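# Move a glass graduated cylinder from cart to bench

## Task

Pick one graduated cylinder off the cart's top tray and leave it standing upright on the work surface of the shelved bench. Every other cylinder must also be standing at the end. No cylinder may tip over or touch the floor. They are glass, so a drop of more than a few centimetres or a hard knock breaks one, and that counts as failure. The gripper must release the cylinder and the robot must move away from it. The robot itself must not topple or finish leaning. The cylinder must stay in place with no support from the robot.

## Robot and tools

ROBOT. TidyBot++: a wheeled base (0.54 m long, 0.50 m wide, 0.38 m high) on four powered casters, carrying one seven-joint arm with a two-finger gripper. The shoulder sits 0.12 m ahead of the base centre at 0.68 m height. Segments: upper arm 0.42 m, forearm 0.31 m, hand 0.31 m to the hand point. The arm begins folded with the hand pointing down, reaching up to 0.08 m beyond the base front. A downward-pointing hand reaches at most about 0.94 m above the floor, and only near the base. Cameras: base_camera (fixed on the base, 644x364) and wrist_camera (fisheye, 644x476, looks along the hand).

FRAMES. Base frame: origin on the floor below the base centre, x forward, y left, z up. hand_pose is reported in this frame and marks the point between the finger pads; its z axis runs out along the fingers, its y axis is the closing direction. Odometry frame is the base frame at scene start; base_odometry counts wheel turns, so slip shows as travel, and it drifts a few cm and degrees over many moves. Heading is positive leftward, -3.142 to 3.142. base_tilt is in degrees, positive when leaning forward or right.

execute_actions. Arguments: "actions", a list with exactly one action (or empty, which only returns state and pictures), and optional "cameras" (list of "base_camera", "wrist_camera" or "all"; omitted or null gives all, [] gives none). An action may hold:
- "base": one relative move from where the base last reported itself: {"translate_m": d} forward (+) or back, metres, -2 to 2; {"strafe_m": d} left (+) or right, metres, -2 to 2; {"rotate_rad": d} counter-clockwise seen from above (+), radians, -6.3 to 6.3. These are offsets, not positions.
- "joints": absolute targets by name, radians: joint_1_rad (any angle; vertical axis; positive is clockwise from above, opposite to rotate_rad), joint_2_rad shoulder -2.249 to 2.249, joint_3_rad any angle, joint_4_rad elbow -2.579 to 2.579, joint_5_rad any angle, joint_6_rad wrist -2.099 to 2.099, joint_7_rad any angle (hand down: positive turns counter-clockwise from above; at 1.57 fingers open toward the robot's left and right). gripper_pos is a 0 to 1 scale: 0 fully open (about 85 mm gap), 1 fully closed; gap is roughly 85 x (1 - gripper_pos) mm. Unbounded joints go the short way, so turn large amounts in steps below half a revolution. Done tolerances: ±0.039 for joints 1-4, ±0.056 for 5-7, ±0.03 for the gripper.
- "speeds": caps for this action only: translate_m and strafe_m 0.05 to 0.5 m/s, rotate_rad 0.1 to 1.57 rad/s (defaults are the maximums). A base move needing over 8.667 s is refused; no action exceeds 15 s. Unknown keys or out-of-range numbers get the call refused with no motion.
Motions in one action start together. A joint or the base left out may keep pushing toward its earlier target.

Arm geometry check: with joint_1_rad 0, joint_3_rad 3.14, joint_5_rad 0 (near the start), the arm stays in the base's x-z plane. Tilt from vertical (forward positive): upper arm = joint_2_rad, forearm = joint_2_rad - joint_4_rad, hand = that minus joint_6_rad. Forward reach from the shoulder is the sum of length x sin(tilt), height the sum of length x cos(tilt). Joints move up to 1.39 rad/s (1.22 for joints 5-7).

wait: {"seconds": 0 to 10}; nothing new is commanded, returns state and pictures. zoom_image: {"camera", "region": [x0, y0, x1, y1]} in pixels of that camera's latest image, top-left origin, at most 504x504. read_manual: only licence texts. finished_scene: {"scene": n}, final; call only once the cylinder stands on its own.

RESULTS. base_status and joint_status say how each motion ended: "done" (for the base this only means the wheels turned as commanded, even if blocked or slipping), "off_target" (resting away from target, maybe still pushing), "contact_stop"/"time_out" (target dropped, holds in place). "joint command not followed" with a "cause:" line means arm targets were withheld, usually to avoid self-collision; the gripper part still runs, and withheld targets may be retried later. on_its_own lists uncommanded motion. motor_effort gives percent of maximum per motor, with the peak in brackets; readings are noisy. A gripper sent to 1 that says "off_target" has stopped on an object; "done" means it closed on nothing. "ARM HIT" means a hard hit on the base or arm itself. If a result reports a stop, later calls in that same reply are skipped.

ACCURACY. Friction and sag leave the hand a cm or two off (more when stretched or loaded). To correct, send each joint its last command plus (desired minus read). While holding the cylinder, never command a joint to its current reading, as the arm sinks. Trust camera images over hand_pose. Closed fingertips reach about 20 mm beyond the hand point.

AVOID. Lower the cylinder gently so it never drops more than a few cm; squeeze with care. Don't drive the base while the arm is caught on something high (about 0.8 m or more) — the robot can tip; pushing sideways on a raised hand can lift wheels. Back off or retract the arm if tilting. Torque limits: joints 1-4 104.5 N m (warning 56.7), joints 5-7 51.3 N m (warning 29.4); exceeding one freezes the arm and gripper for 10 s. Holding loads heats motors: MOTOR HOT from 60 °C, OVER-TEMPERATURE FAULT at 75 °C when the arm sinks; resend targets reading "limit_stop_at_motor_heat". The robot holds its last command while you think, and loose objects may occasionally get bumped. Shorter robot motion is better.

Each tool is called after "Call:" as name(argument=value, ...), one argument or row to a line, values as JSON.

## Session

Call:
execute_actions(
  actions=[],
)

Scene clock: 0.00 s.
base_odometry: x=+0.000 y=+0.000 heading=+0.000 (m, m, rad; odometry frame)
base_tilt: forward=-0.4 right=-0.1 (deg)
base_status: not commanded
joint_positions: joint_1_rad=-0.019 joint_2_rad=-0.321 joint_3_rad=+3.162 joint_4_rad=-2.537 joint_5_rad=-0.019 joint_6_rad=-0.874 joint_7_rad=+1.582 gripper_pos=+0.000
joint_status: not commanded
motor_effort: joint_1_rad=+0 joint_2_rad=-1 joint_3_rad=+0 joint_4_rad=+15 joint_5_rad=+0 joint_6_rad=+1 joint_7_rad=+0 (%)
hand_pose: x=+0.2536 y=+0.0066 z=+0.5812 quat_wxyz=(-0.011, +1.000, -0.001, +0.026) (m; base frame)
pictures: base_camera, wrist_camera
Images, in order (width x height): base_camera 644x364, wrist_camera 644x476.

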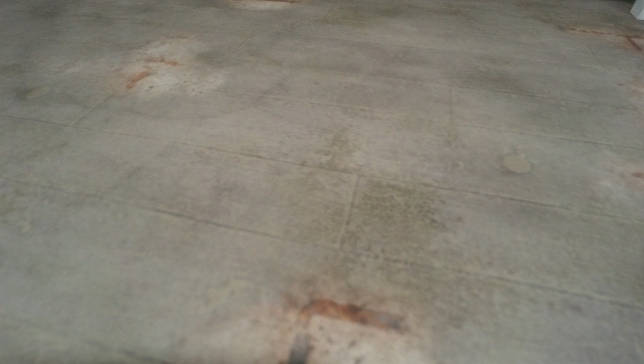

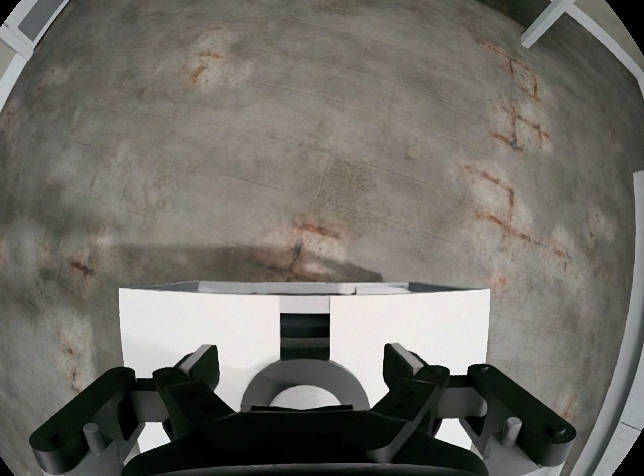

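Go straight to the grasp pose for looking.

Call:
execute_actions(
  actions=[
    {"joints":{"joint_6_rad":0.4}},
  ],
  cameras=["wrist_camera"],
)

Call:
execute_actions(
  actions=[
    {"base":{"rotate_rad":2.1}},
  ],
  cameras=["wrist_camera"],
)

Call:
execute_actions(
  actions=[
    {"base":{"rotate_rad":2.1}},
  ],
  cameras=["wrist_camera"],
)

Scene clock: 1.73 s.
base_odometry: x=+0.000 y=+0.000 heading=+0.000 (m, m, rad; odometry frame)
base_tilt: forward=-0.4 right=-0.1 (deg)
base_status: not commanded
joint_positions: joint_1_rad=-0.019 joint_2_rad=-0.321 joint_3_rad=+3.162 joint_4_rad=-2.537 joint_5_rad=-0.019 joint_6_rad=+0.399 joint_7_rad=+1.582 gripper_pos=+0.000
joint_status: all done
motor_effort: joint_1_rad=+0(0) joint_2_rad=-6(6) joint_3_rad=+0(1) joint_4_rad=+21(21) joint_5_rad=+1(0) joint_6_rad=+9(9) joint_7_rad=+0(1) (%)
hand_pose: x=+0.5395 y=-0.0020 z=+0.8164 quat_wxyz=(-0.002, +0.788, -0.007, +0.615) (m; base frame)
pictures: wrist_camera
Images, in order (width x height): wrist_camera 644x476.

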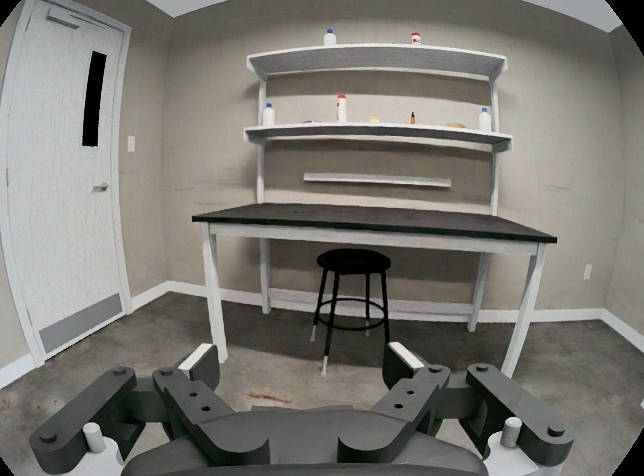

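Scene clock: 4.37 s.
base_odometry: x=+0.000 y=+0.000 heading=+2.099 (m, m, rad; odometry frame)
base_tilt: forward=-0.4 right=-0.1 (deg)
base_status: done
joint_positions: joint_1_rad=-0.019 joint_2_rad=-0.321 joint_3_rad=+3.162 joint_4_rad=-2.537 joint_5_rad=-0.019 joint_6_rad=+0.399 joint_7_rad=+1.582 gripper_pos=+0.000
joint_status: not commanded
motor_effort: joint_1_rad=-1(1) joint_2_rad=-6(7) joint_3_rad=+0(0) joint_4_rad=+21(21) joint_5_rad=+0(0) joint_6_rad=+10(9) joint_7_rad=+0(0) (%)
hand_pose: x=+0.5395 y=-0.0020 z=+0.8164 quat_wxyz=(-0.002, +0.788, -0.007, +0.615) (m; base frame)
pictures: wrist_camera
Images, in order (width x height): wrist_camera 644x476.

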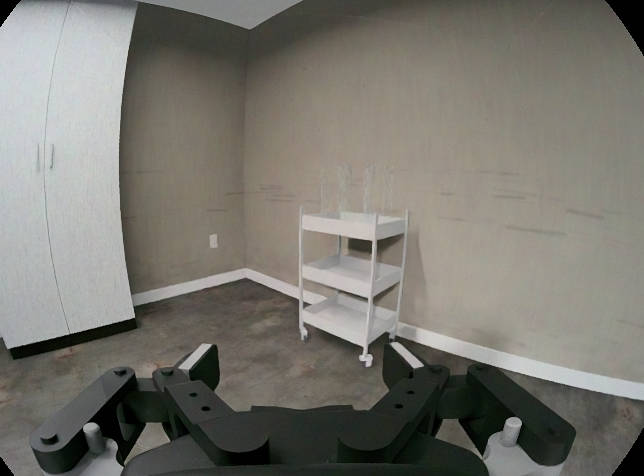

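Scene clock: 7.00 s.
base_odometry: x=+0.000 y=+0.000 heading=-2.085 (m, m, rad; odometry frame)
base_tilt: forward=-0.4 right=-0.1 (deg)
base_status: done
joint_positions: joint_1_rad=-0.019 joint_2_rad=-0.321 joint_3_rad=+3.162 joint_4_rad=-2.537 joint_5_rad=-0.019 joint_6_rad=+0.399 joint_7_rad=+1.582 gripper_pos=+0.000
joint_status: not commanded
motor_effort: joint_1_rad=+0(1) joint_2_rad=-6(6) joint_3_rad=-1(1) joint_4_rad=+20(20) joint_5_rad=+0(1) joint_6_rad=+9(9) joint_7_rad=+0(0) (%)
hand_pose: x=+0.5395 y=-0.0020 z=+0.8164 quat_wxyz=(-0.002, +0.788, -0.007, +0.615) (m; base frame)
pictures: wrist_camera
Images, in order (width x height): wrist_camera 644x476.

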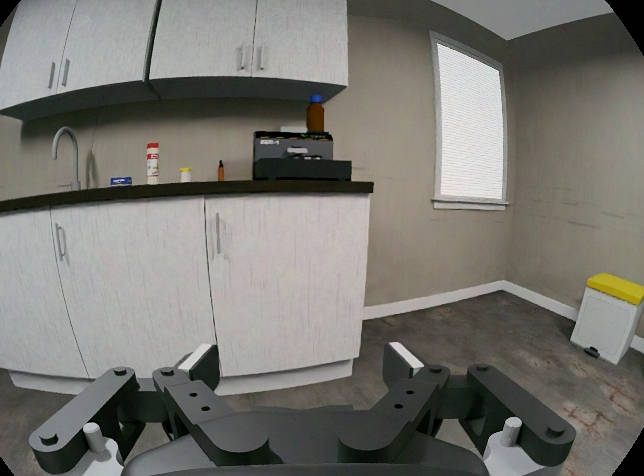

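Call:
execute_actions(
  actions=[
    {"base":{"rotate_rad":-2.9},"joints":{"joint_1_rad":0.0,"joint_2_rad":0.22,"joint_4_rad":-2.4,"joint_5_rad":0.0,"joint_6_rad":1.05,"joint_7_rad":1.57}},
  ],
  cameras=[],
)

Call:
execute_actions(
  actions=[
    {"base":{"strafe_m":0.9}},
  ],
)

Scene clock: 10.70 s.
base_odometry: x=+0.000 y=+0.000 heading=+1.299 (m, m, rad; odometry frame)
base_tilt: forward=-0.4 right=-0.2 (deg)
base_status: done
joint_positions: joint_1_rad=-0.005 joint_2_rad=+0.223 joint_3_rad=+3.160 joint_4_rad=-2.409 joint_5_rad=-0.018 joint_6_rad=+1.027 joint_7_rad=+1.582 gripper_pos=+0.000
joint_status: all done
motor_effort: joint_1_rad=+0(3) joint_2_rad=-19(22) joint_3_rad=+0(2) joint_4_rad=+15(21) joint_5_rad=+0(0) joint_6_rad=+10(8) joint_7_rad=-1(0) (%)
hand_pose: x=+0.6766 y=-0.0100 z=+0.8071 quat_wxyz=(+0.012, +0.719, -0.008, +0.695) (m; base frame)
pictures: none
No camera images: the call's "cameras" was empty. Leave "cameras" out to get every camera's image.

Scene clock: 13.87 s.
base_odometry: x=-0.867 y=+0.243 heading=+1.298 (m, m, rad; odometry frame)
base_tilt: forward=-0.4 right=-0.1 (deg)
base_status: done
joint_positions: joint_1_rad=-0.004 joint_2_rad=+0.223 joint_3_rad=+3.160 joint_4_rad=-2.409 joint_5_rad=-0.017 joint_6_rad=+1.027 joint_7_rad=+1.582 gripper_pos=+0.000
joint_status: not commanded
motor_effort: joint_1_rad=+0(2) joint_2_rad=-20(20) joint_3_rad=+0(2) joint_4_rad=+15(15) joint_5_rad=+0(0) joint_6_rad=+9(10) joint_7_rad=+0(0) (%)
hand_pose: x=+0.6766 y=-0.0105 z=+0.8071 quat_wxyz=(+0.012, +0.719, -0.008, +0.695) (m; base frame)
pictures: base_camera, wrist_camera
Images, in order (width x height): base_camera 644x364, wrist_camera 644x476.

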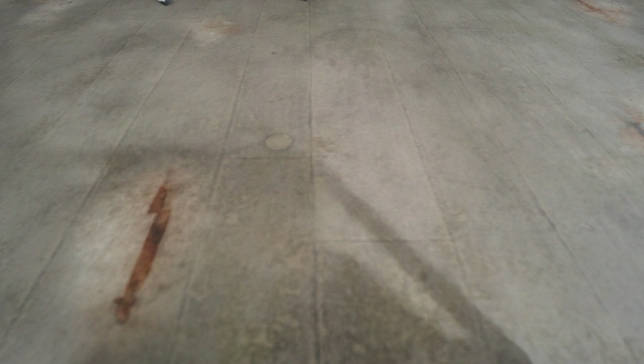

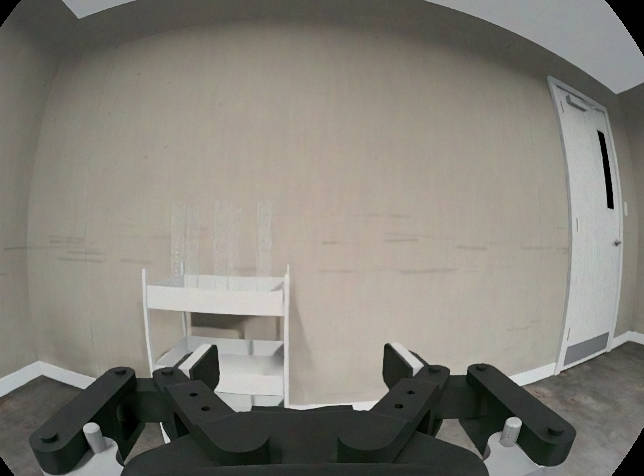

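Call:
execute_actions(
  actions=[
    {"base":{"strafe_m":0.12},"joints":{"joint_6_rad":1.085}},
  ],
  cameras=[],
)

Call:
execute_actions(
  actions=[
    {"base":{"translate_m":0.4},"speeds":{"translate_m":0.3}},
  ],
  cameras=["wrist_camera"],
)

Scene clock: 15.47 s.
base_odometry: x=-0.983 y=+0.275 heading=+1.297 (m, m, rad; odometry frame)
base_tilt: forward=-0.4 right=-0.1 (deg)
base_status: done
joint_positions: joint_1_rad=-0.004 joint_2_rad=+0.223 joint_3_rad=+3.160 joint_4_rad=-2.409 joint_5_rad=-0.017 joint_6_rad=+1.065 joint_7_rad=+1.582 gripper_pos=+0.000
joint_status: all done
motor_effort: joint_1_rad=+0(2) joint_2_rad=-19(21) joint_3_rad=-1(2) joint_4_rad=+15(16) joint_5_rad=+0(1) joint_6_rad=+9(9) joint_7_rad=-1(0) (%)
hand_pose: x=+0.6768 y=-0.0104 z=+0.8189 quat_wxyz=(+0.012, +0.706, -0.008, +0.708) (m; base frame)
pictures: none
No camera images: the call's "cameras" was empty. Leave "cameras" out to get every camera's image.

Scene clock: 17.77 s.
base_odometry: x=-0.875 y=+0.661 heading=+1.298 (m, m, rad; odometry frame)
base_tilt: forward=-0.4 right=-0.1 (deg)
base_status: done
joint_positions: joint_1_rad=-0.004 joint_2_rad=+0.222 joint_3_rad=+3.160 joint_4_rad=-2.409 joint_5_rad=-0.017 joint_6_rad=+1.065 joint_7_rad=+1.582 gripper_pos=+0.000
joint_status: not commanded
motor_effort: joint_1_rad=+0(1) joint_2_rad=-19(22) joint_3_rad=+0(1) joint_4_rad=+15(17) joint_5_rad=+0(1) joint_6_rad=+9(10) joint_7_rad=-1(1) (%)
hand_pose: x=+0.6768 y=-0.0104 z=+0.8195 quat_wxyz=(+0.012, +0.705, -0.008, +0.709) (m; base frame)
pictures: wrist_camera
Images, in order (width x height): wrist_camera 644x476.

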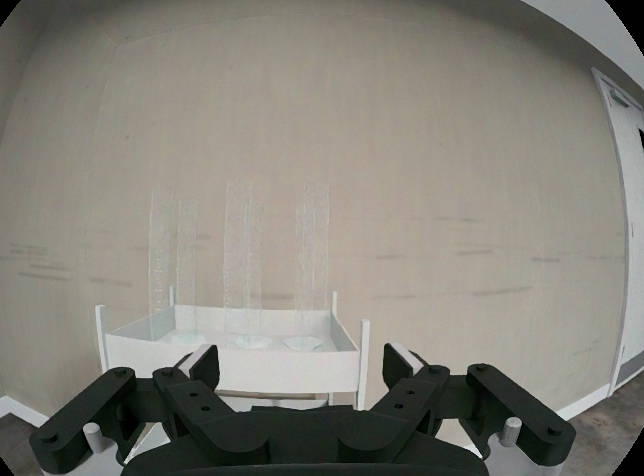

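Call:
zoom_image(
  camera="wrist_camera",
  region=[130, 160, 380, 370],
)

Call:
execute_actions(
  actions=[
    {"base":{"translate_m":0.15},"speeds":{"translate_m":0.15}},
  ],
  cameras=["wrist_camera"],
)

Region (130, 160, 380, 370) of wrist_camera's 644x476 image, scaled by 2.016; it fills the top 423 rows of this view, and the rest is white.

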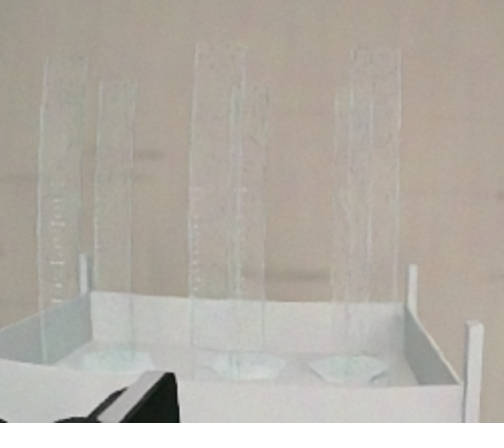

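Scene clock: 19.57 s.
base_odometry: x=-0.835 y=+0.805 heading=+1.298 (m, m, rad; odometry frame)
base_tilt: forward=-0.4 right=-0.1 (deg)
base_status: done
joint_positions: joint_1_rad=-0.004 joint_2_rad=+0.221 joint_3_rad=+3.160 joint_4_rad=-2.408 joint_5_rad=-0.017 joint_6_rad=+1.065 joint_7_rad=+1.582 gripper_pos=+0.000
joint_status: not commanded
motor_effort: joint_1_rad=+0(1) joint_2_rad=-19(22) joint_3_rad=+0(0) joint_4_rad=+15(16) joint_5_rad=+0(0) joint_6_rad=+9(10) joint_7_rad=+0(0) (%)
hand_pose: x=+0.6767 y=-0.0104 z=+0.8200 quat_wxyz=(+0.012, +0.705, -0.008, +0.709) (m; base frame)
pictures: wrist_camera
Images, in order (width x height): wrist_camera 644x476.

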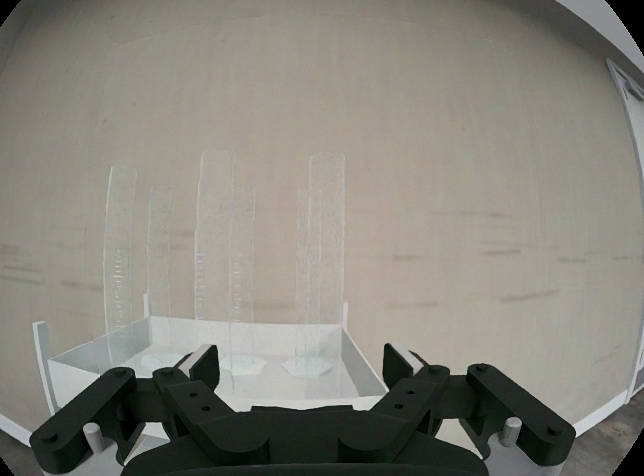

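Call:
execute_actions(
  actions=[
    {"base":{"strafe_m":-0.03}},
  ],
  cameras=[],
)

Call:
execute_actions(
  actions=[
    {"base":{"translate_m":0.13},"speeds":{"translate_m":0.12}},
  ],
  cameras=["wrist_camera"],
)

Scene clock: 20.57 s.
base_odometry: x=-0.806 y=+0.797 heading=+1.298 (m, m, rad; odometry frame)
base_tilt: forward=-0.4 right=-0.1 (deg)
base_status: done
joint_positions: joint_1_rad=-0.001 joint_2_rad=+0.221 joint_3_rad=+3.160 joint_4_rad=-2.408 joint_5_rad=-0.016 joint_6_rad=+1.065 joint_7_rad=+1.582 gripper_pos=+0.000
joint_status: not commanded
motor_effort: joint_1_rad=+0(1) joint_2_rad=-19(20) joint_3_rad=-1(1) joint_4_rad=+15(16) joint_5_rad=+0(0) joint_6_rad=+9(10) joint_7_rad=+0(1) (%)
hand_pose: x=+0.6767 y=-0.0120 z=+0.8200 quat_wxyz=(+0.013, +0.705, -0.009, +0.709) (m; base frame)
pictures: none
No camera images: the call's "cameras" was empty. Leave "cameras" out to get every camera's image.

Scene clock: 22.23 s.
base_odometry: x=-0.770 y=+0.923 heading=+1.298 (m, m, rad; odometry frame)
base_tilt: forward=-0.4 right=-0.1 (deg)
base_status: done
joint_positions: joint_1_rad=-0.001 joint_2_rad=+0.221 joint_3_rad=+3.160 joint_4_rad=-2.408 joint_5_rad=-0.016 joint_6_rad=+1.065 joint_7_rad=+1.582 gripper_pos=+0.000
joint_status: not commanded
motor_effort: joint_1_rad=+0(0) joint_2_rad=-19(21) joint_3_rad=+0(0) joint_4_rad=+16(17) joint_5_rad=+0(0) joint_6_rad=+9(10) joint_7_rad=+0(0) (%)
hand_pose: x=+0.6766 y=-0.0120 z=+0.8207 quat_wxyz=(+0.013, +0.704, -0.009, +0.710) (m; base frame)
pictures: wrist_camera
Images, in order (width x height): wrist_camera 644x476.

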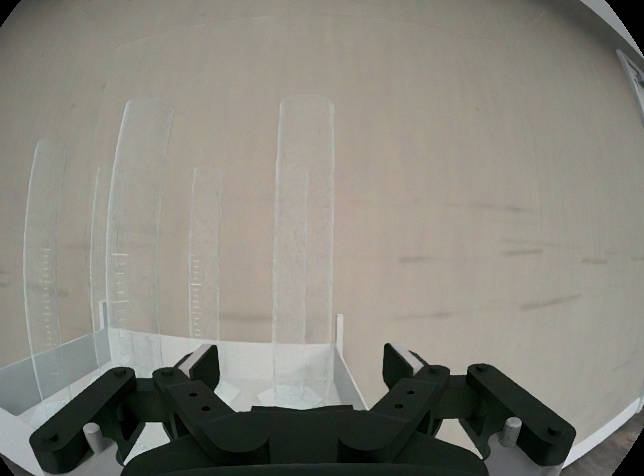

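Call:
execute_actions(
  actions=[
    {"base":{"translate_m":0.085},"speeds":{"translate_m":0.07}},
  ],
  cameras=["wrist_camera"],
)

Scene clock: 24.03 s.
base_odometry: x=-0.747 y=+1.005 heading=+1.298 (m, m, rad; odometry frame)
base_tilt: forward=-0.4 right=-0.1 (deg)
base_status: done
joint_positions: joint_1_rad=-0.001 joint_2_rad=+0.220 joint_3_rad=+3.160 joint_4_rad=-2.408 joint_5_rad=-0.016 joint_6_rad=+1.065 joint_7_rad=+1.582 gripper_pos=+0.000
joint_status: not commanded
motor_effort: joint_1_rad=+0(2) joint_2_rad=-19(21) joint_3_rad=+0(1) joint_4_rad=+15(17) joint_5_rad=+0(1) joint_6_rad=+9(10) joint_7_rad=+0(0) (%)
hand_pose: x=+0.6766 y=-0.0120 z=+0.8208 quat_wxyz=(+0.013, +0.704, -0.009, +0.710) (m; base frame)
pictures: wrist_camera
Images, in order (width x height): wrist_camera 644x476.

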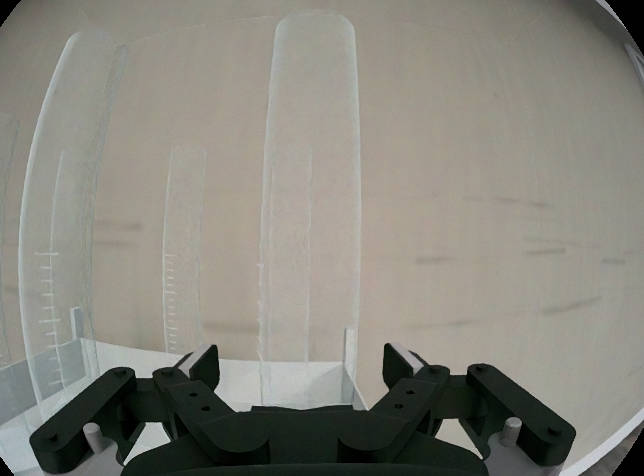

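Good; grip and lift as before.

Call:
execute_actions(
  actions=[
    {"joints":{"gripper_pos":0.8}},
  ],
  cameras=["wrist_camera"],
)

Call:
execute_actions(
  actions=[
    {"joints":{"joint_2_rad":0.14,"joint_4_rad":-2.31,"joint_6_rad":0.9}},
  ],
  cameras=[],
)

Call:
execute_actions(
  actions=[
    {"joints":{"joint_2_rad":0.04,"joint_4_rad":-2.18,"joint_6_rad":0.66}},
  ],
  cameras=[],
)

Call:
execute_actions(
  actions=[
    {"joints":{"joint_2_rad":-0.1,"joint_4_rad":-2.02,"joint_6_rad":0.36}},
  ],
  cameras=["wrist_camera"],
)

Scene clock: 25.23 s.
base_odometry: x=-0.747 y=+1.005 heading=+1.298 (m, m, rad; odometry frame)
base_tilt: forward=-0.4 right=-0.1 (deg)
base_status: not commanded
joint_positions: joint_1_rad=-0.001 joint_2_rad=+0.220 joint_3_rad=+3.160 joint_4_rad=-2.408 joint_5_rad=-0.016 joint_6_rad=+1.065 joint_7_rad=+1.582 gripper_pos=+0.546
joint_status: gripper_pos off_target (ended at +0.546, target +0.800)
motor_effort: joint_1_rad=+0(1) joint_2_rad=-19(20) joint_3_rad=-1(1) joint_4_rad=+14(15) joint_5_rad=+0(1) joint_6_rad=+8(9) joint_7_rad=+0(0) (%)
hand_pose: x=+0.6766 y=-0.0119 z=+0.8209 quat_wxyz=(+0.013, +0.704, -0.009, +0.710) (m; base frame)
pictures: wrist_camera
Images, in order (width x height): wrist_camera 644x476.

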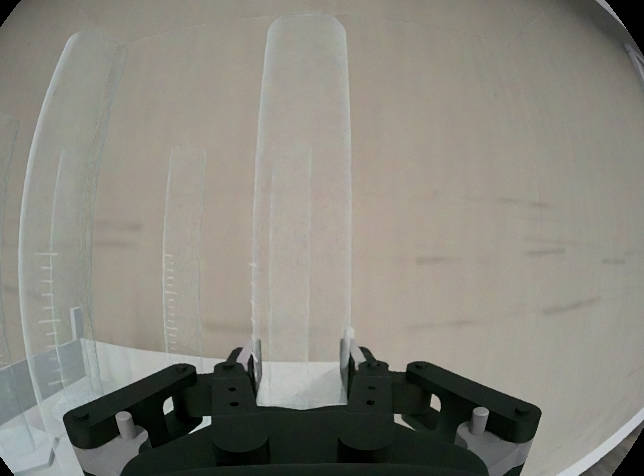

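Scene clock: 26.17 s.
base_odometry: x=-0.747 y=+1.005 heading=+1.298 (m, m, rad; odometry frame)
base_tilt: forward=-0.4 right=-0.1 (deg)
base_status: not commanded
joint_positions: joint_1_rad=-0.001 joint_2_rad=+0.158 joint_3_rad=+3.160 joint_4_rad=-2.335 joint_5_rad=-0.016 joint_6_rad=+0.909 joint_7_rad=+1.582 gripper_pos=+0.546
joint_status: all done
motor_effort: joint_1_rad=-1(0) joint_2_rad=-21(23) joint_3_rad=+0(0) joint_4_rad=+19(19) joint_5_rad=+0(0) joint_6_rad=+11(13) joint_7_rad=+0(0) (%)
hand_pose: x=+0.6866 y=-0.0119 z=+0.8429 quat_wxyz=(+0.012, +0.711, -0.009, +0.703) (m; base frame)
pictures: none
No camera images: the call's "cameras" was empty. Leave "cameras" out to get every camera's image.

Scene clock: 27.20 s.
base_odometry: x=-0.747 y=+1.005 heading=+1.298 (m, m, rad; odometry frame)
base_tilt: forward=-0.4 right=-0.1 (deg)
base_status: not commanded
joint_positions: joint_1_rad=-0.001 joint_2_rad=+0.053 joint_3_rad=+3.160 joint_4_rad=-2.203 joint_5_rad=-0.016 joint_6_rad=+0.673 joint_7_rad=+1.582 gripper_pos=+0.546
joint_status: all done
motor_effort: joint_1_rad=+0(0) joint_2_rad=-20(22) joint_3_rad=+0(1) joint_4_rad=+22(22) joint_5_rad=+0(0) joint_6_rad=+12(12) joint_7_rad=+0(0) (%)
hand_pose: x=+0.6962 y=-0.0116 z=+0.8989 quat_wxyz=(+0.009, +0.712, -0.010, +0.702) (m; base frame)
pictures: none
No camera images: the call's "cameras" was empty. Leave "cameras" out to get every camera's image.

Scene clock: 28.30 s.
base_odometry: x=-0.747 y=+1.005 heading=+1.298 (m, m, rad; odometry frame)
base_tilt: forward=-0.4 right=-0.1 (deg)
base_status: not commanded
joint_positions: joint_1_rad=-0.001 joint_2_rad=-0.092 joint_3_rad=+3.160 joint_4_rad=-2.042 joint_5_rad=-0.016 joint_6_rad=+0.373 joint_7_rad=+1.582 gripper_pos=+0.546
joint_status: all done
motor_effort: joint_1_rad=+0(0) joint_2_rad=-17(22) joint_3_rad=+0(0) joint_4_rad=+26(26) joint_5_rad=+0(0) joint_6_rad=+11(11) joint_7_rad=+0(1) (%)
hand_pose: x=+0.6839 y=-0.0108 z=+0.9821 quat_wxyz=(+0.006, +0.710, -0.010, +0.705) (m; base frame)
pictures: wrist_camera
Images, in order (width x height): wrist_camera 644x476.

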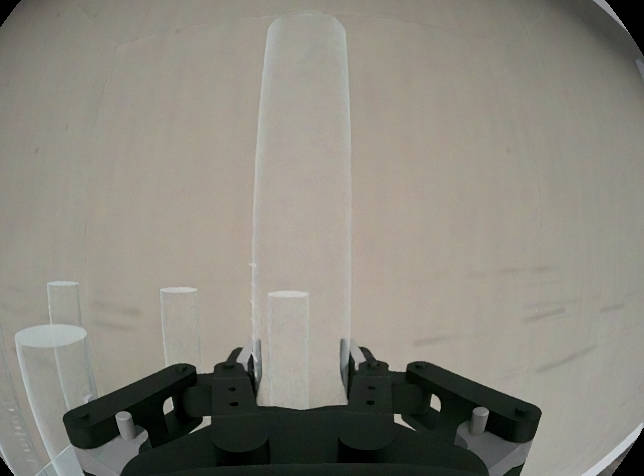

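Call:
execute_actions(
  actions=[
    {"base":{"translate_m":-1.2},"speeds":{"translate_m":0.3}},
  ],
  cameras=[],
)

Call:
execute_actions(
  actions=[
    {"base":{"rotate_rad":-1.57},"speeds":{"rotate_rad":0.6},"joints":{"joint_2_rad":0.0,"joint_4_rad":-1.7,"joint_6_rad":0.13}},
  ],
  cameras=[],
)

Call:
execute_actions(
  actions=[
    {"base":{"translate_m":1.1},"speeds":{"translate_m":0.3},"joints":{"joint_2_rad":0.09,"joint_4_rad":-1.33,"joint_6_rad":-0.11}},
  ],
)

Scene clock: 34.10 s.
base_odometry: x=-1.071 y=-0.151 heading=+1.298 (m, m, rad; odometry frame)
base_tilt: forward=-0.4 right=-0.1 (deg)
base_status: done
joint_positions: joint_1_rad=-0.001 joint_2_rad=-0.090 joint_3_rad=+3.160 joint_4_rad=-2.042 joint_5_rad=-0.016 joint_6_rad=+0.370 joint_7_rad=+1.582 gripper_pos=+0.546
joint_status: not commanded
motor_effort: joint_1_rad=+0(2) joint_2_rad=-17(20) joint_3_rad=+0(2) joint_4_rad=+26(27) joint_5_rad=+0(0) joint_6_rad=+12(12) joint_7_rad=+0(0) (%)
hand_pose: x=+0.6844 y=-0.0109 z=+0.9804 quat_wxyz=(+0.006, +0.711, -0.010, +0.703) (m; base frame)
pictures: none
No camera images: the call's "cameras" was empty. Leave "cameras" out to get every camera's image.

Scene clock: 37.43 s.
base_odometry: x=-1.071 y=-0.151 heading=-0.272 (m, m, rad; odometry frame)
base_tilt: forward=-0.4 right=-0.1 (deg)
base_status: done
joint_positions: joint_1_rad=+0.002 joint_2_rad=+0.001 joint_3_rad=+3.163 joint_4_rad=-1.729 joint_5_rad=-0.016 joint_6_rad=+0.142 joint_7_rad=+1.582 gripper_pos=+0.546
joint_status: all done
motor_effort: joint_1_rad=+0(3) joint_2_rad=-22(22) joint_3_rad=+0(3) joint_4_rad=+27(27) joint_5_rad=+0(1) joint_6_rad=+11(11) joint_7_rad=+0(0) (%)
hand_pose: x=+0.7410 y=-0.0138 z=+1.0476 quat_wxyz=(+0.007, +0.713, -0.011, +0.701) (m; base frame)
pictures: none
No camera images: the call's "cameras" was empty. Leave "cameras" out to get every camera's image.

Scene clock: 42.07 s.
base_odometry: x=-0.011 y=-0.448 heading=-0.273 (m, m, rad; odometry frame)
base_tilt: forward=-0.4 right=-0.2 (deg)
base_status: done
joint_positions: joint_1_rad=+0.002 joint_2_rad=+0.103 joint_3_rad=+3.163 joint_4_rad=-1.360 joint_5_rad=-0.016 joint_6_rad=-0.100 joint_7_rad=+1.582 gripper_pos=+0.546
joint_status: all done
motor_effort: joint_1_rad=+0(0) joint_2_rad=-25(28) joint_3_rad=+0(0) joint_4_rad=+27(28) joint_5_rad=+0(0) joint_6_rad=+11(11) joint_7_rad=+0(0) (%)
hand_pose: x=+0.7861 y=-0.0126 z=+1.1368 quat_wxyz=(+0.007, +0.704, -0.009, +0.710) (m; base frame)
pictures: base_camera, wrist_camera
Images, in order (width x height): base_camera 644x364, wrist_camera 644x476.

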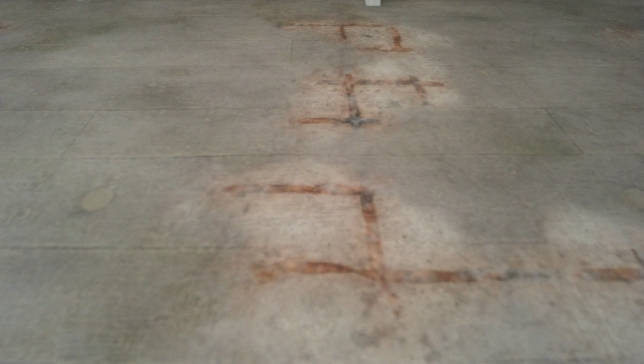

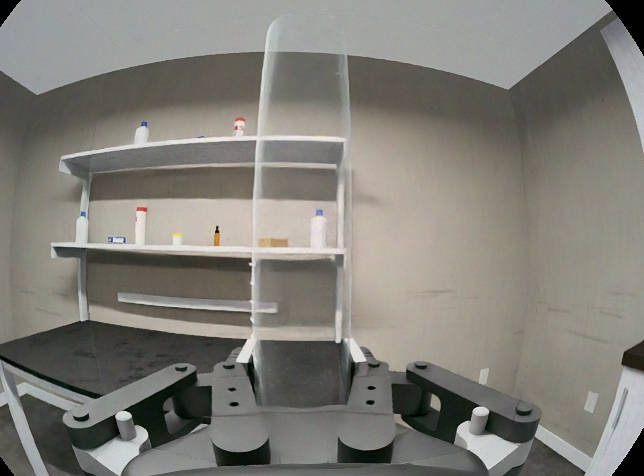

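Call:
execute_actions(
  actions=[
    {"base":{"strafe_m":0.6},"speeds":{"strafe_m":0.3}},
  ],
  cameras=[],
)

Call:
execute_actions(
  actions=[
    {"base":{"translate_m":0.4},"speeds":{"translate_m":0.2}},
  ],
)

Scene clock: 45.17 s.
base_odometry: x=+0.151 y=+0.130 heading=-0.273 (m, m, rad; odometry frame)
base_tilt: forward=-0.4 right=-0.1 (deg)
base_status: done
joint_positions: joint_1_rad=+0.001 joint_2_rad=+0.103 joint_3_rad=+3.163 joint_4_rad=-1.360 joint_5_rad=-0.016 joint_6_rad=-0.101 joint_7_rad=+1.582 gripper_pos=+0.546
joint_status: not commanded
motor_effort: joint_1_rad=+0(4) joint_2_rad=-25(27) joint_3_rad=+1(4) joint_4_rad=+27(28) joint_5_rad=+0(0) joint_6_rad=+11(12) joint_7_rad=+0(0) (%)
hand_pose: x=+0.7861 y=-0.0118 z=+1.1367 quat_wxyz=(+0.006, +0.704, -0.008, +0.710) (m; base frame)
pictures: none
No camera images: the call's "cameras" was empty. Leave "cameras" out to get every camera's image.

Scene clock: 47.93 s.
base_odometry: x=+0.536 y=+0.023 heading=-0.272 (m, m, rad; odometry frame)
base_tilt: forward=-0.4 right=-0.1 (deg)
base_status: done
joint_positions: joint_1_rad=+0.001 joint_2_rad=+0.105 joint_3_rad=+3.163 joint_4_rad=-1.359 joint_5_rad=-0.016 joint_6_rad=-0.102 joint_7_rad=+1.582 gripper_pos=+0.546
joint_status: not commanded
motor_effort: joint_1_rad=+0(2) joint_2_rad=-25(28) joint_3_rad=+0(1) joint_4_rad=+27(29) joint_5_rad=+0(0) joint_6_rad=+11(12) joint_7_rad=+0(0) (%)
hand_pose: x=+0.7869 y=-0.0118 z=+1.1356 quat_wxyz=(+0.006, +0.705, -0.008, +0.709) (m; base frame)
pictures: base_camera, wrist_camera
Images, in order (width x height): base_camera 644x364, wrist_camera 644x476.

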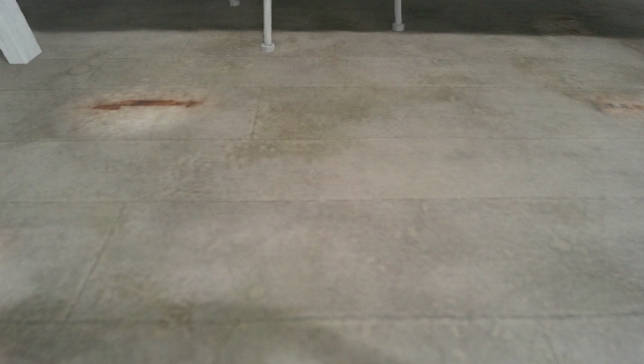

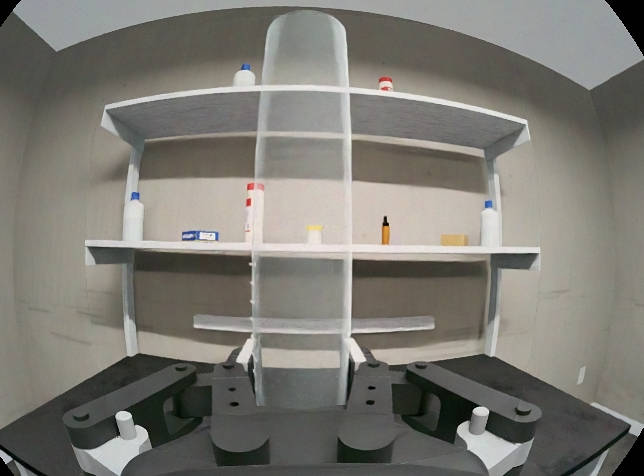

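Call:
execute_actions(
  actions=[
    {"base":{"translate_m":0.32},"speeds":{"translate_m":0.15}},
  ],
)

Call:
execute_actions(
  actions=[
    {"joints":{"joint_4_rad":-1.45,"joint_6_rad":0.02}},
  ],
  cameras=[],
)

Scene clock: 50.93 s.
base_odometry: x=+0.845 y=-0.063 heading=-0.272 (m, m, rad; odometry frame)
base_tilt: forward=-0.4 right=-0.1 (deg)
base_status: done
joint_positions: joint_1_rad=+0.001 joint_2_rad=+0.105 joint_3_rad=+3.163 joint_4_rad=-1.358 joint_5_rad=-0.016 joint_6_rad=-0.103 joint_7_rad=+1.582 gripper_pos=+0.546
joint_status: not commanded
motor_effort: joint_1_rad=+0(2) joint_2_rad=-25(29) joint_3_rad=-1(0) joint_4_rad=+26(28) joint_5_rad=+0(0) joint_6_rad=+11(12) joint_7_rad=-1(0) (%)
hand_pose: x=+0.7870 y=-0.0118 z=+1.1357 quat_wxyz=(+0.006, +0.705, -0.008, +0.709) (m; base frame)
pictures: base_camera, wrist_camera
Images, in order (width x height): base_camera 644x364, wrist_camera 644x476.

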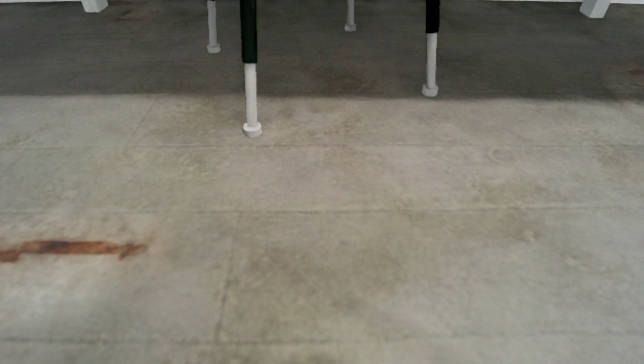

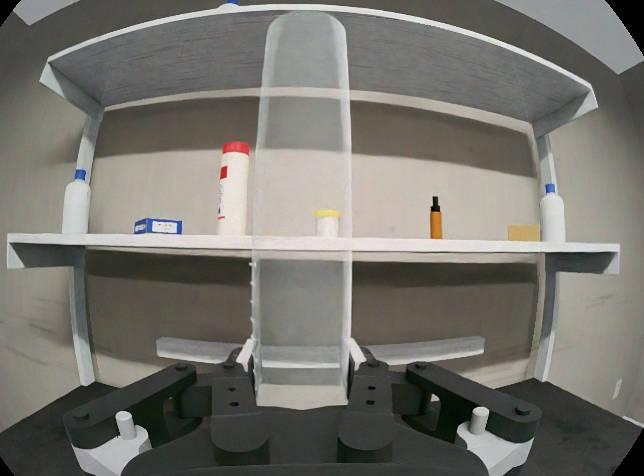

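Scene clock: 51.90 s.
base_odometry: x=+0.845 y=-0.063 heading=-0.272 (m, m, rad; odometry frame)
base_tilt: forward=-0.4 right=-0.1 (deg)
base_status: not commanded
joint_positions: joint_1_rad=+0.001 joint_2_rad=+0.105 joint_3_rad=+3.163 joint_4_rad=-1.452 joint_5_rad=-0.016 joint_6_rad=-0.018 joint_7_rad=+1.582 gripper_pos=+0.546
joint_status: all done
motor_effort: joint_1_rad=+0(0) joint_2_rad=-26(27) joint_3_rad=+0(0) joint_4_rad=+27(28) joint_5_rad=+0(0) joint_6_rad=+11(11) joint_7_rad=+0(1) (%)
hand_pose: x=+0.7887 y=-0.0123 z=+1.1032 quat_wxyz=(+0.007, +0.709, -0.009, +0.705) (m; base frame)
pictures: none
No camera images: the call's "cameras" was empty. Leave "cameras" out to get every camera's image.

Call:
execute_actions(
  actions=[
    {"joints":{"joint_4_rad":-1.55,"joint_6_rad":0.125}},
  ],
  cameras=[],
)

Call:
execute_actions(
  actions=[
    {"joints":{"joint_4_rad":-1.63,"joint_6_rad":0.205}},
  ],
)

Scene clock: 53.33 s.
base_odometry: x=+0.845 y=-0.063 heading=-0.272 (m, m, rad; odometry frame)
base_tilt: forward=-0.4 right=-0.1 (deg)
base_status: not commanded
joint_positions: joint_1_rad=+0.001 joint_2_rad=+0.105 joint_3_rad=+3.163 joint_4_rad=-1.551 joint_5_rad=-0.016 joint_6_rad=+0.087 joint_7_rad=+1.582 gripper_pos=+0.546
joint_status: all done
motor_effort: joint_1_rad=-1(0) joint_2_rad=-25(27) joint_3_rad=+1(1) joint_4_rad=+27(28) joint_5_rad=+0(0) joint_6_rad=+11(11) joint_7_rad=+0(0) (%)
hand_pose: x=+0.7876 y=-0.0129 z=+1.0739 quat_wxyz=(+0.007, +0.707, -0.009, +0.708) (m; base frame)
pictures: none
No camera images: the call's "cameras" was empty. Leave "cameras" out to get every camera's image.

Scene clock: 54.20 s.
base_odometry: x=+0.845 y=-0.063 heading=-0.272 (m, m, rad; odometry frame)
base_tilt: forward=-0.4 right=-0.1 (deg)
base_status: not commanded
joint_positions: joint_1_rad=+0.001 joint_2_rad=+0.105 joint_3_rad=+3.163 joint_4_rad=-1.631 joint_5_rad=-0.016 joint_6_rad=+0.167 joint_7_rad=+1.582 gripper_pos=+0.546
joint_status: all done
motor_effort: joint_1_rad=+0(0) joint_2_rad=-25(26) joint_3_rad=+0(1) joint_4_rad=+27(28) joint_5_rad=+0(0) joint_6_rad=+11(12) joint_7_rad=+0(0) (%)
hand_pose: x=+0.7845 y=-0.0133 z=+1.0493 quat_wxyz=(+0.008, +0.706, -0.010, +0.708) (m; base frame)
pictures: base_camera, wrist_camera
Images, in order (width x height): base_camera 644x364, wrist_camera 644x476.

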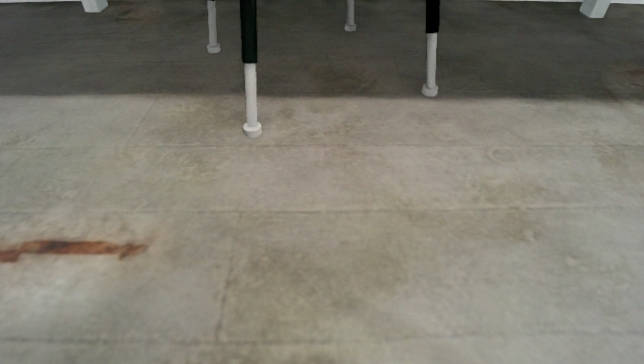

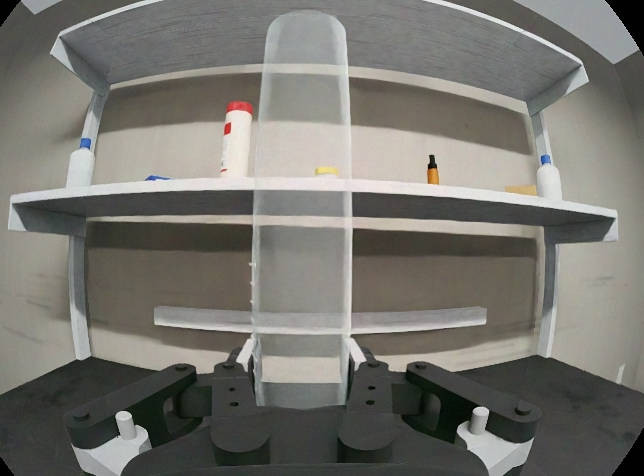

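Call:
execute_actions(
  actions=[
    {"joints":{"joint_4_rad":-1.71,"joint_6_rad":0.285}},
  ],
  cameras=[],
)

Call:
execute_actions(
  actions=[
    {"joints":{"joint_4_rad":-1.76,"joint_6_rad":0.335}},
  ],
  cameras=[],
)

Call:
execute_actions(
  actions=[
    {"joints":{"joint_4_rad":-1.81,"joint_6_rad":0.385}},
  ],
  cameras=["wrist_camera"],
)

Scene clock: 55.30 s.
base_odometry: x=+0.845 y=-0.063 heading=-0.272 (m, m, rad; odometry frame)
base_tilt: forward=-0.4 right=-0.1 (deg)
base_status: not commanded
joint_positions: joint_1_rad=+0.001 joint_2_rad=+0.105 joint_3_rad=+3.163 joint_4_rad=-1.711 joint_5_rad=-0.016 joint_6_rad=+0.247 joint_7_rad=+1.582 gripper_pos=+0.546
joint_status: all done
motor_effort: joint_1_rad=+0(0) joint_2_rad=-25(26) joint_3_rad=+0(0) joint_4_rad=+27(28) joint_5_rad=+0(0) joint_6_rad=+11(13) joint_7_rad=+0(1) (%)
hand_pose: x=+0.7794 y=-0.0136 z=+1.0247 quat_wxyz=(+0.008, +0.706, -0.010, +0.708) (m; base frame)
pictures: none
No camera images: the call's "cameras" was empty. Leave "cameras" out to get every camera's image.

Scene clock: 56.07 s.
base_odometry: x=+0.845 y=-0.063 heading=-0.272 (m, m, rad; odometry frame)
base_tilt: forward=-0.4 right=-0.1 (deg)
base_status: not commanded
joint_positions: joint_1_rad=+0.001 joint_2_rad=+0.105 joint_3_rad=+3.163 joint_4_rad=-1.759 joint_5_rad=-0.016 joint_6_rad=+0.298 joint_7_rad=+1.582 gripper_pos=+0.546
joint_status: all done
motor_effort: joint_1_rad=+0(0) joint_2_rad=-25(26) joint_3_rad=+0(0) joint_4_rad=+26(27) joint_5_rad=+0(0) joint_6_rad=+11(12) joint_7_rad=-1(0) (%)
hand_pose: x=+0.7753 y=-0.0138 z=+1.0109 quat_wxyz=(+0.009, +0.705, -0.010, +0.709) (m; base frame)
pictures: none
No camera images: the call's "cameras" was empty. Leave "cameras" out to get every camera's image.

Scene clock: 56.83 s.
base_odometry: x=+0.845 y=-0.063 heading=-0.272 (m, m, rad; odometry frame)
base_tilt: forward=-0.4 right=-0.1 (deg)
base_status: not commanded
joint_positions: joint_1_rad=+0.001 joint_2_rad=+0.105 joint_3_rad=+3.163 joint_4_rad=-1.809 joint_5_rad=-0.016 joint_6_rad=+0.347 joint_7_rad=+1.582 gripper_pos=+0.546
joint_status: all done
motor_effort: joint_1_rad=+0(0) joint_2_rad=-25(26) joint_3_rad=-1(0) joint_4_rad=+26(26) joint_5_rad=+0(0) joint_6_rad=+11(12) joint_7_rad=-1(0) (%)
hand_pose: x=+0.7704 y=-0.0140 z=+0.9960 quat_wxyz=(+0.009, +0.705, -0.010, +0.709) (m; base frame)
pictures: wrist_camera
Images, in order (width x height): wrist_camera 644x476.

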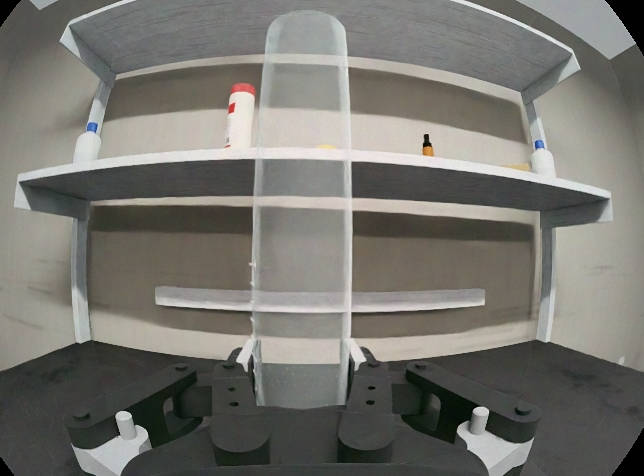

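Call:
execute_actions(
  actions=[
    {"joints":{"joint_4_rad":-1.86,"joint_6_rad":0.435}},
  ],
  cameras=[],
)

Call:
execute_actions(
  actions=[
    {"joints":{"joint_4_rad":-1.90,"joint_6_rad":0.475}},
  ],
  cameras=[],
)

Call:
execute_actions(
  actions=[
    {"joints":{"joint_4_rad":-1.94,"joint_6_rad":0.515}},
  ],
  cameras=["wrist_camera"],
)

Scene clock: 57.73 s.
base_odometry: x=+0.845 y=-0.063 heading=-0.272 (m, m, rad; odometry frame)
base_tilt: forward=-0.4 right=-0.1 (deg)
base_status: not commanded
joint_positions: joint_1_rad=+0.001 joint_2_rad=+0.105 joint_3_rad=+3.163 joint_4_rad=-1.859 joint_5_rad=-0.016 joint_6_rad=+0.397 joint_7_rad=+1.582 gripper_pos=+0.546
joint_status: all done
motor_effort: joint_1_rad=-1(1) joint_2_rad=-24(25) joint_3_rad=-1(0) joint_4_rad=+25(27) joint_5_rad=+0(0) joint_6_rad=+11(12) joint_7_rad=+0(0) (%)
hand_pose: x=+0.7648 y=-0.0141 z=+0.9813 quat_wxyz=(+0.009, +0.705, -0.011, +0.709) (m; base frame)
pictures: none
No camera images: the call's "cameras" was empty. Leave "cameras" out to get every camera's image.

Scene clock: 58.43 s.
base_odometry: x=+0.845 y=-0.063 heading=-0.272 (m, m, rad; odometry frame)
base_tilt: forward=-0.4 right=-0.1 (deg)
base_status: not commanded
joint_positions: joint_1_rad=+0.001 joint_2_rad=+0.105 joint_3_rad=+3.163 joint_4_rad=-1.898 joint_5_rad=-0.016 joint_6_rad=+0.438 joint_7_rad=+1.582 gripper_pos=+0.546
joint_status: all done
motor_effort: joint_1_rad=-1(0) joint_2_rad=-24(25) joint_3_rad=+0(0) joint_4_rad=+26(26) joint_5_rad=+0(0) joint_6_rad=+11(12) joint_7_rad=+0(0) (%)
hand_pose: x=+0.7598 y=-0.0142 z=+0.9705 quat_wxyz=(+0.010, +0.705, -0.011, +0.709) (m; base frame)
pictures: none
No camera images: the call's "cameras" was empty. Leave "cameras" out to get every camera's image.

Scene clock: 59.13 s.
base_odometry: x=+0.845 y=-0.063 heading=-0.272 (m, m, rad; odometry frame)
base_tilt: forward=-0.4 right=-0.1 (deg)
base_status: not commanded
joint_positions: joint_1_rad=+0.001 joint_2_rad=+0.105 joint_3_rad=+3.163 joint_4_rad=-1.938 joint_5_rad=-0.016 joint_6_rad=+0.478 joint_7_rad=+1.582 gripper_pos=+0.546
joint_status: all done
motor_effort: joint_1_rad=-1(0) joint_2_rad=-24(24) joint_3_rad=+0(0) joint_4_rad=+25(26) joint_5_rad=+0(0) joint_6_rad=+11(12) joint_7_rad=+0(0) (%)
hand_pose: x=+0.7543 y=-0.0143 z=+0.9591 quat_wxyz=(+0.010, +0.705, -0.011, +0.709) (m; base frame)
pictures: wrist_camera
Images, in order (width x height): wrist_camera 644x476.

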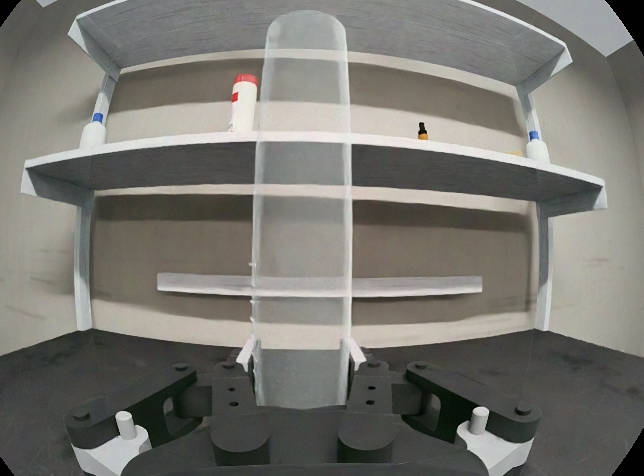

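Call:
execute_actions(
  actions=[
    {"joints":{"joint_4_rad":-1.98,"joint_6_rad":0.555}},
  ],
  cameras=[],
)

Call:
execute_actions(
  actions=[
    {"joints":{"joint_4_rad":-2.02,"joint_6_rad":0.595}},
  ],
  cameras=["wrist_camera"],
)

Scene clock: 60.00 s.
base_odometry: x=+0.845 y=-0.063 heading=-0.272 (m, m, rad; odometry frame)
base_tilt: forward=-0.4 right=-0.2 (deg)
base_status: not commanded
joint_positions: joint_1_rad=+0.001 joint_2_rad=+0.105 joint_3_rad=+3.163 joint_4_rad=-1.978 joint_5_rad=-0.016 joint_6_rad=+0.518 joint_7_rad=+1.582 gripper_pos=+0.546
joint_status: all done
motor_effort: joint_1_rad=+0(1) joint_2_rad=-23(24) joint_3_rad=+0(0) joint_4_rad=+25(26) joint_5_rad=+0(0) joint_6_rad=+11(12) joint_7_rad=-1(0) (%)
hand_pose: x=+0.7484 y=-0.0144 z=+0.9481 quat_wxyz=(+0.010, +0.705, -0.011, +0.709) (m; base frame)
pictures: none
No camera images: the call's "cameras" was empty. Leave "cameras" out to get every camera's image.

Scene clock: 60.70 s.
base_odometry: x=+0.845 y=-0.063 heading=-0.272 (m, m, rad; odometry frame)
base_tilt: forward=-0.4 right=-0.2 (deg)
base_status: not commanded
joint_positions: joint_1_rad=+0.001 joint_2_rad=+0.105 joint_3_rad=+3.163 joint_4_rad=-2.018 joint_5_rad=-0.016 joint_6_rad=+0.558 joint_7_rad=+1.582 gripper_pos=+0.546
joint_status: all done
motor_effort: joint_1_rad=+0(0) joint_2_rad=-23(24) joint_3_rad=+0(1) joint_4_rad=+24(25) joint_5_rad=+0(0) joint_6_rad=+11(12) joint_7_rad=+0(1) (%)
hand_pose: x=+0.7420 y=-0.0144 z=+0.9373 quat_wxyz=(+0.011, +0.705, -0.011, +0.709) (m; base frame)
pictures: wrist_camera
Images, in order (width x height): wrist_camera 644x476.

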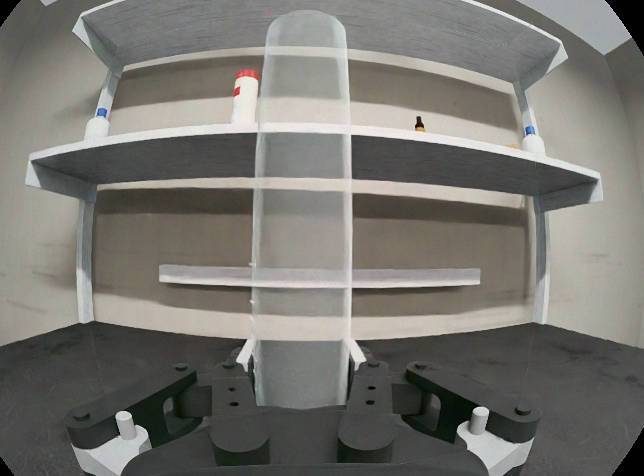

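Call:
execute_actions(
  actions=[
    {"joints":{"joint_4_rad":-2.05,"joint_6_rad":0.625}},
  ],
  cameras=[],
)

Call:
execute_actions(
  actions=[
    {"joints":{"joint_4_rad":-2.08,"joint_6_rad":0.655}},
  ],
)

Scene clock: 61.53 s.
base_odometry: x=+0.845 y=-0.063 heading=-0.272 (m, m, rad; odometry frame)
base_tilt: forward=-0.4 right=-0.1 (deg)
base_status: not commanded
joint_positions: joint_1_rad=+0.001 joint_2_rad=+0.105 joint_3_rad=+3.163 joint_4_rad=-2.047 joint_5_rad=-0.016 joint_6_rad=+0.588 joint_7_rad=+1.582 gripper_pos=+0.546
joint_status: all done
motor_effort: joint_1_rad=+0(0) joint_2_rad=-23(24) joint_3_rad=+0(1) joint_4_rad=+24(24) joint_5_rad=+0(0) joint_6_rad=+11(12) joint_7_rad=-1(0) (%)
hand_pose: x=+0.7371 y=-0.0145 z=+0.9300 quat_wxyz=(+0.011, +0.704, -0.011, +0.710) (m; base frame)
pictures: none
No camera images: the call's "cameras" was empty. Leave "cameras" out to get every camera's image.

Scene clock: 62.20 s.
base_odometry: x=+0.845 y=-0.063 heading=-0.272 (m, m, rad; odometry frame)
base_tilt: forward=-0.4 right=-0.1 (deg)
base_status: not commanded
joint_positions: joint_1_rad=+0.001 joint_2_rad=+0.105 joint_3_rad=+3.163 joint_4_rad=-2.077 joint_5_rad=-0.016 joint_6_rad=+0.618 joint_7_rad=+1.582 gripper_pos=+0.546
joint_status: all done
motor_effort: joint_1_rad=+0(0) joint_2_rad=-23(23) joint_3_rad=+0(1) joint_4_rad=+23(25) joint_5_rad=+0(0) joint_6_rad=+11(13) joint_7_rad=+0(0) (%)
hand_pose: x=+0.7319 y=-0.0145 z=+0.9223 quat_wxyz=(+0.011, +0.704, -0.011, +0.710) (m; base frame)
pictures: base_camera, wrist_camera
Images, in order (width x height): base_camera 644x364, wrist_camera 644x476.

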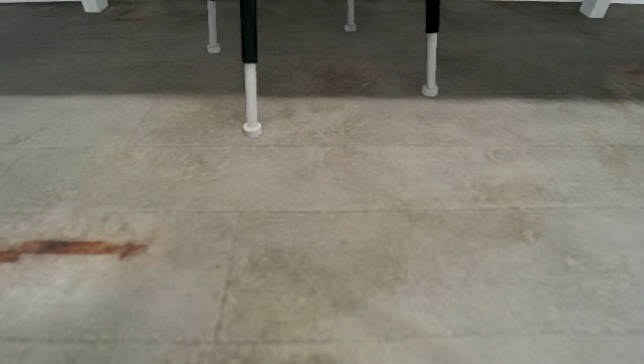

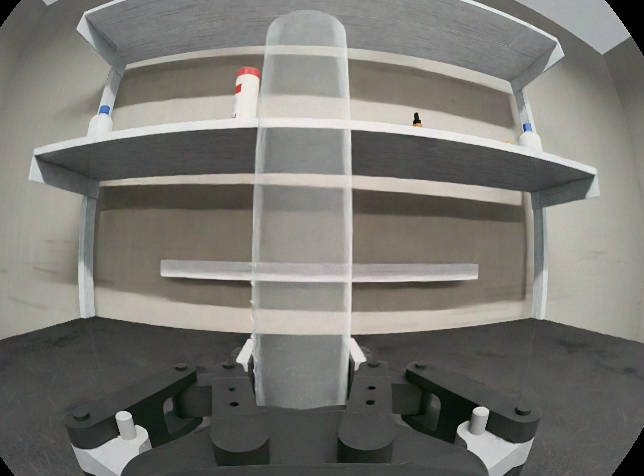

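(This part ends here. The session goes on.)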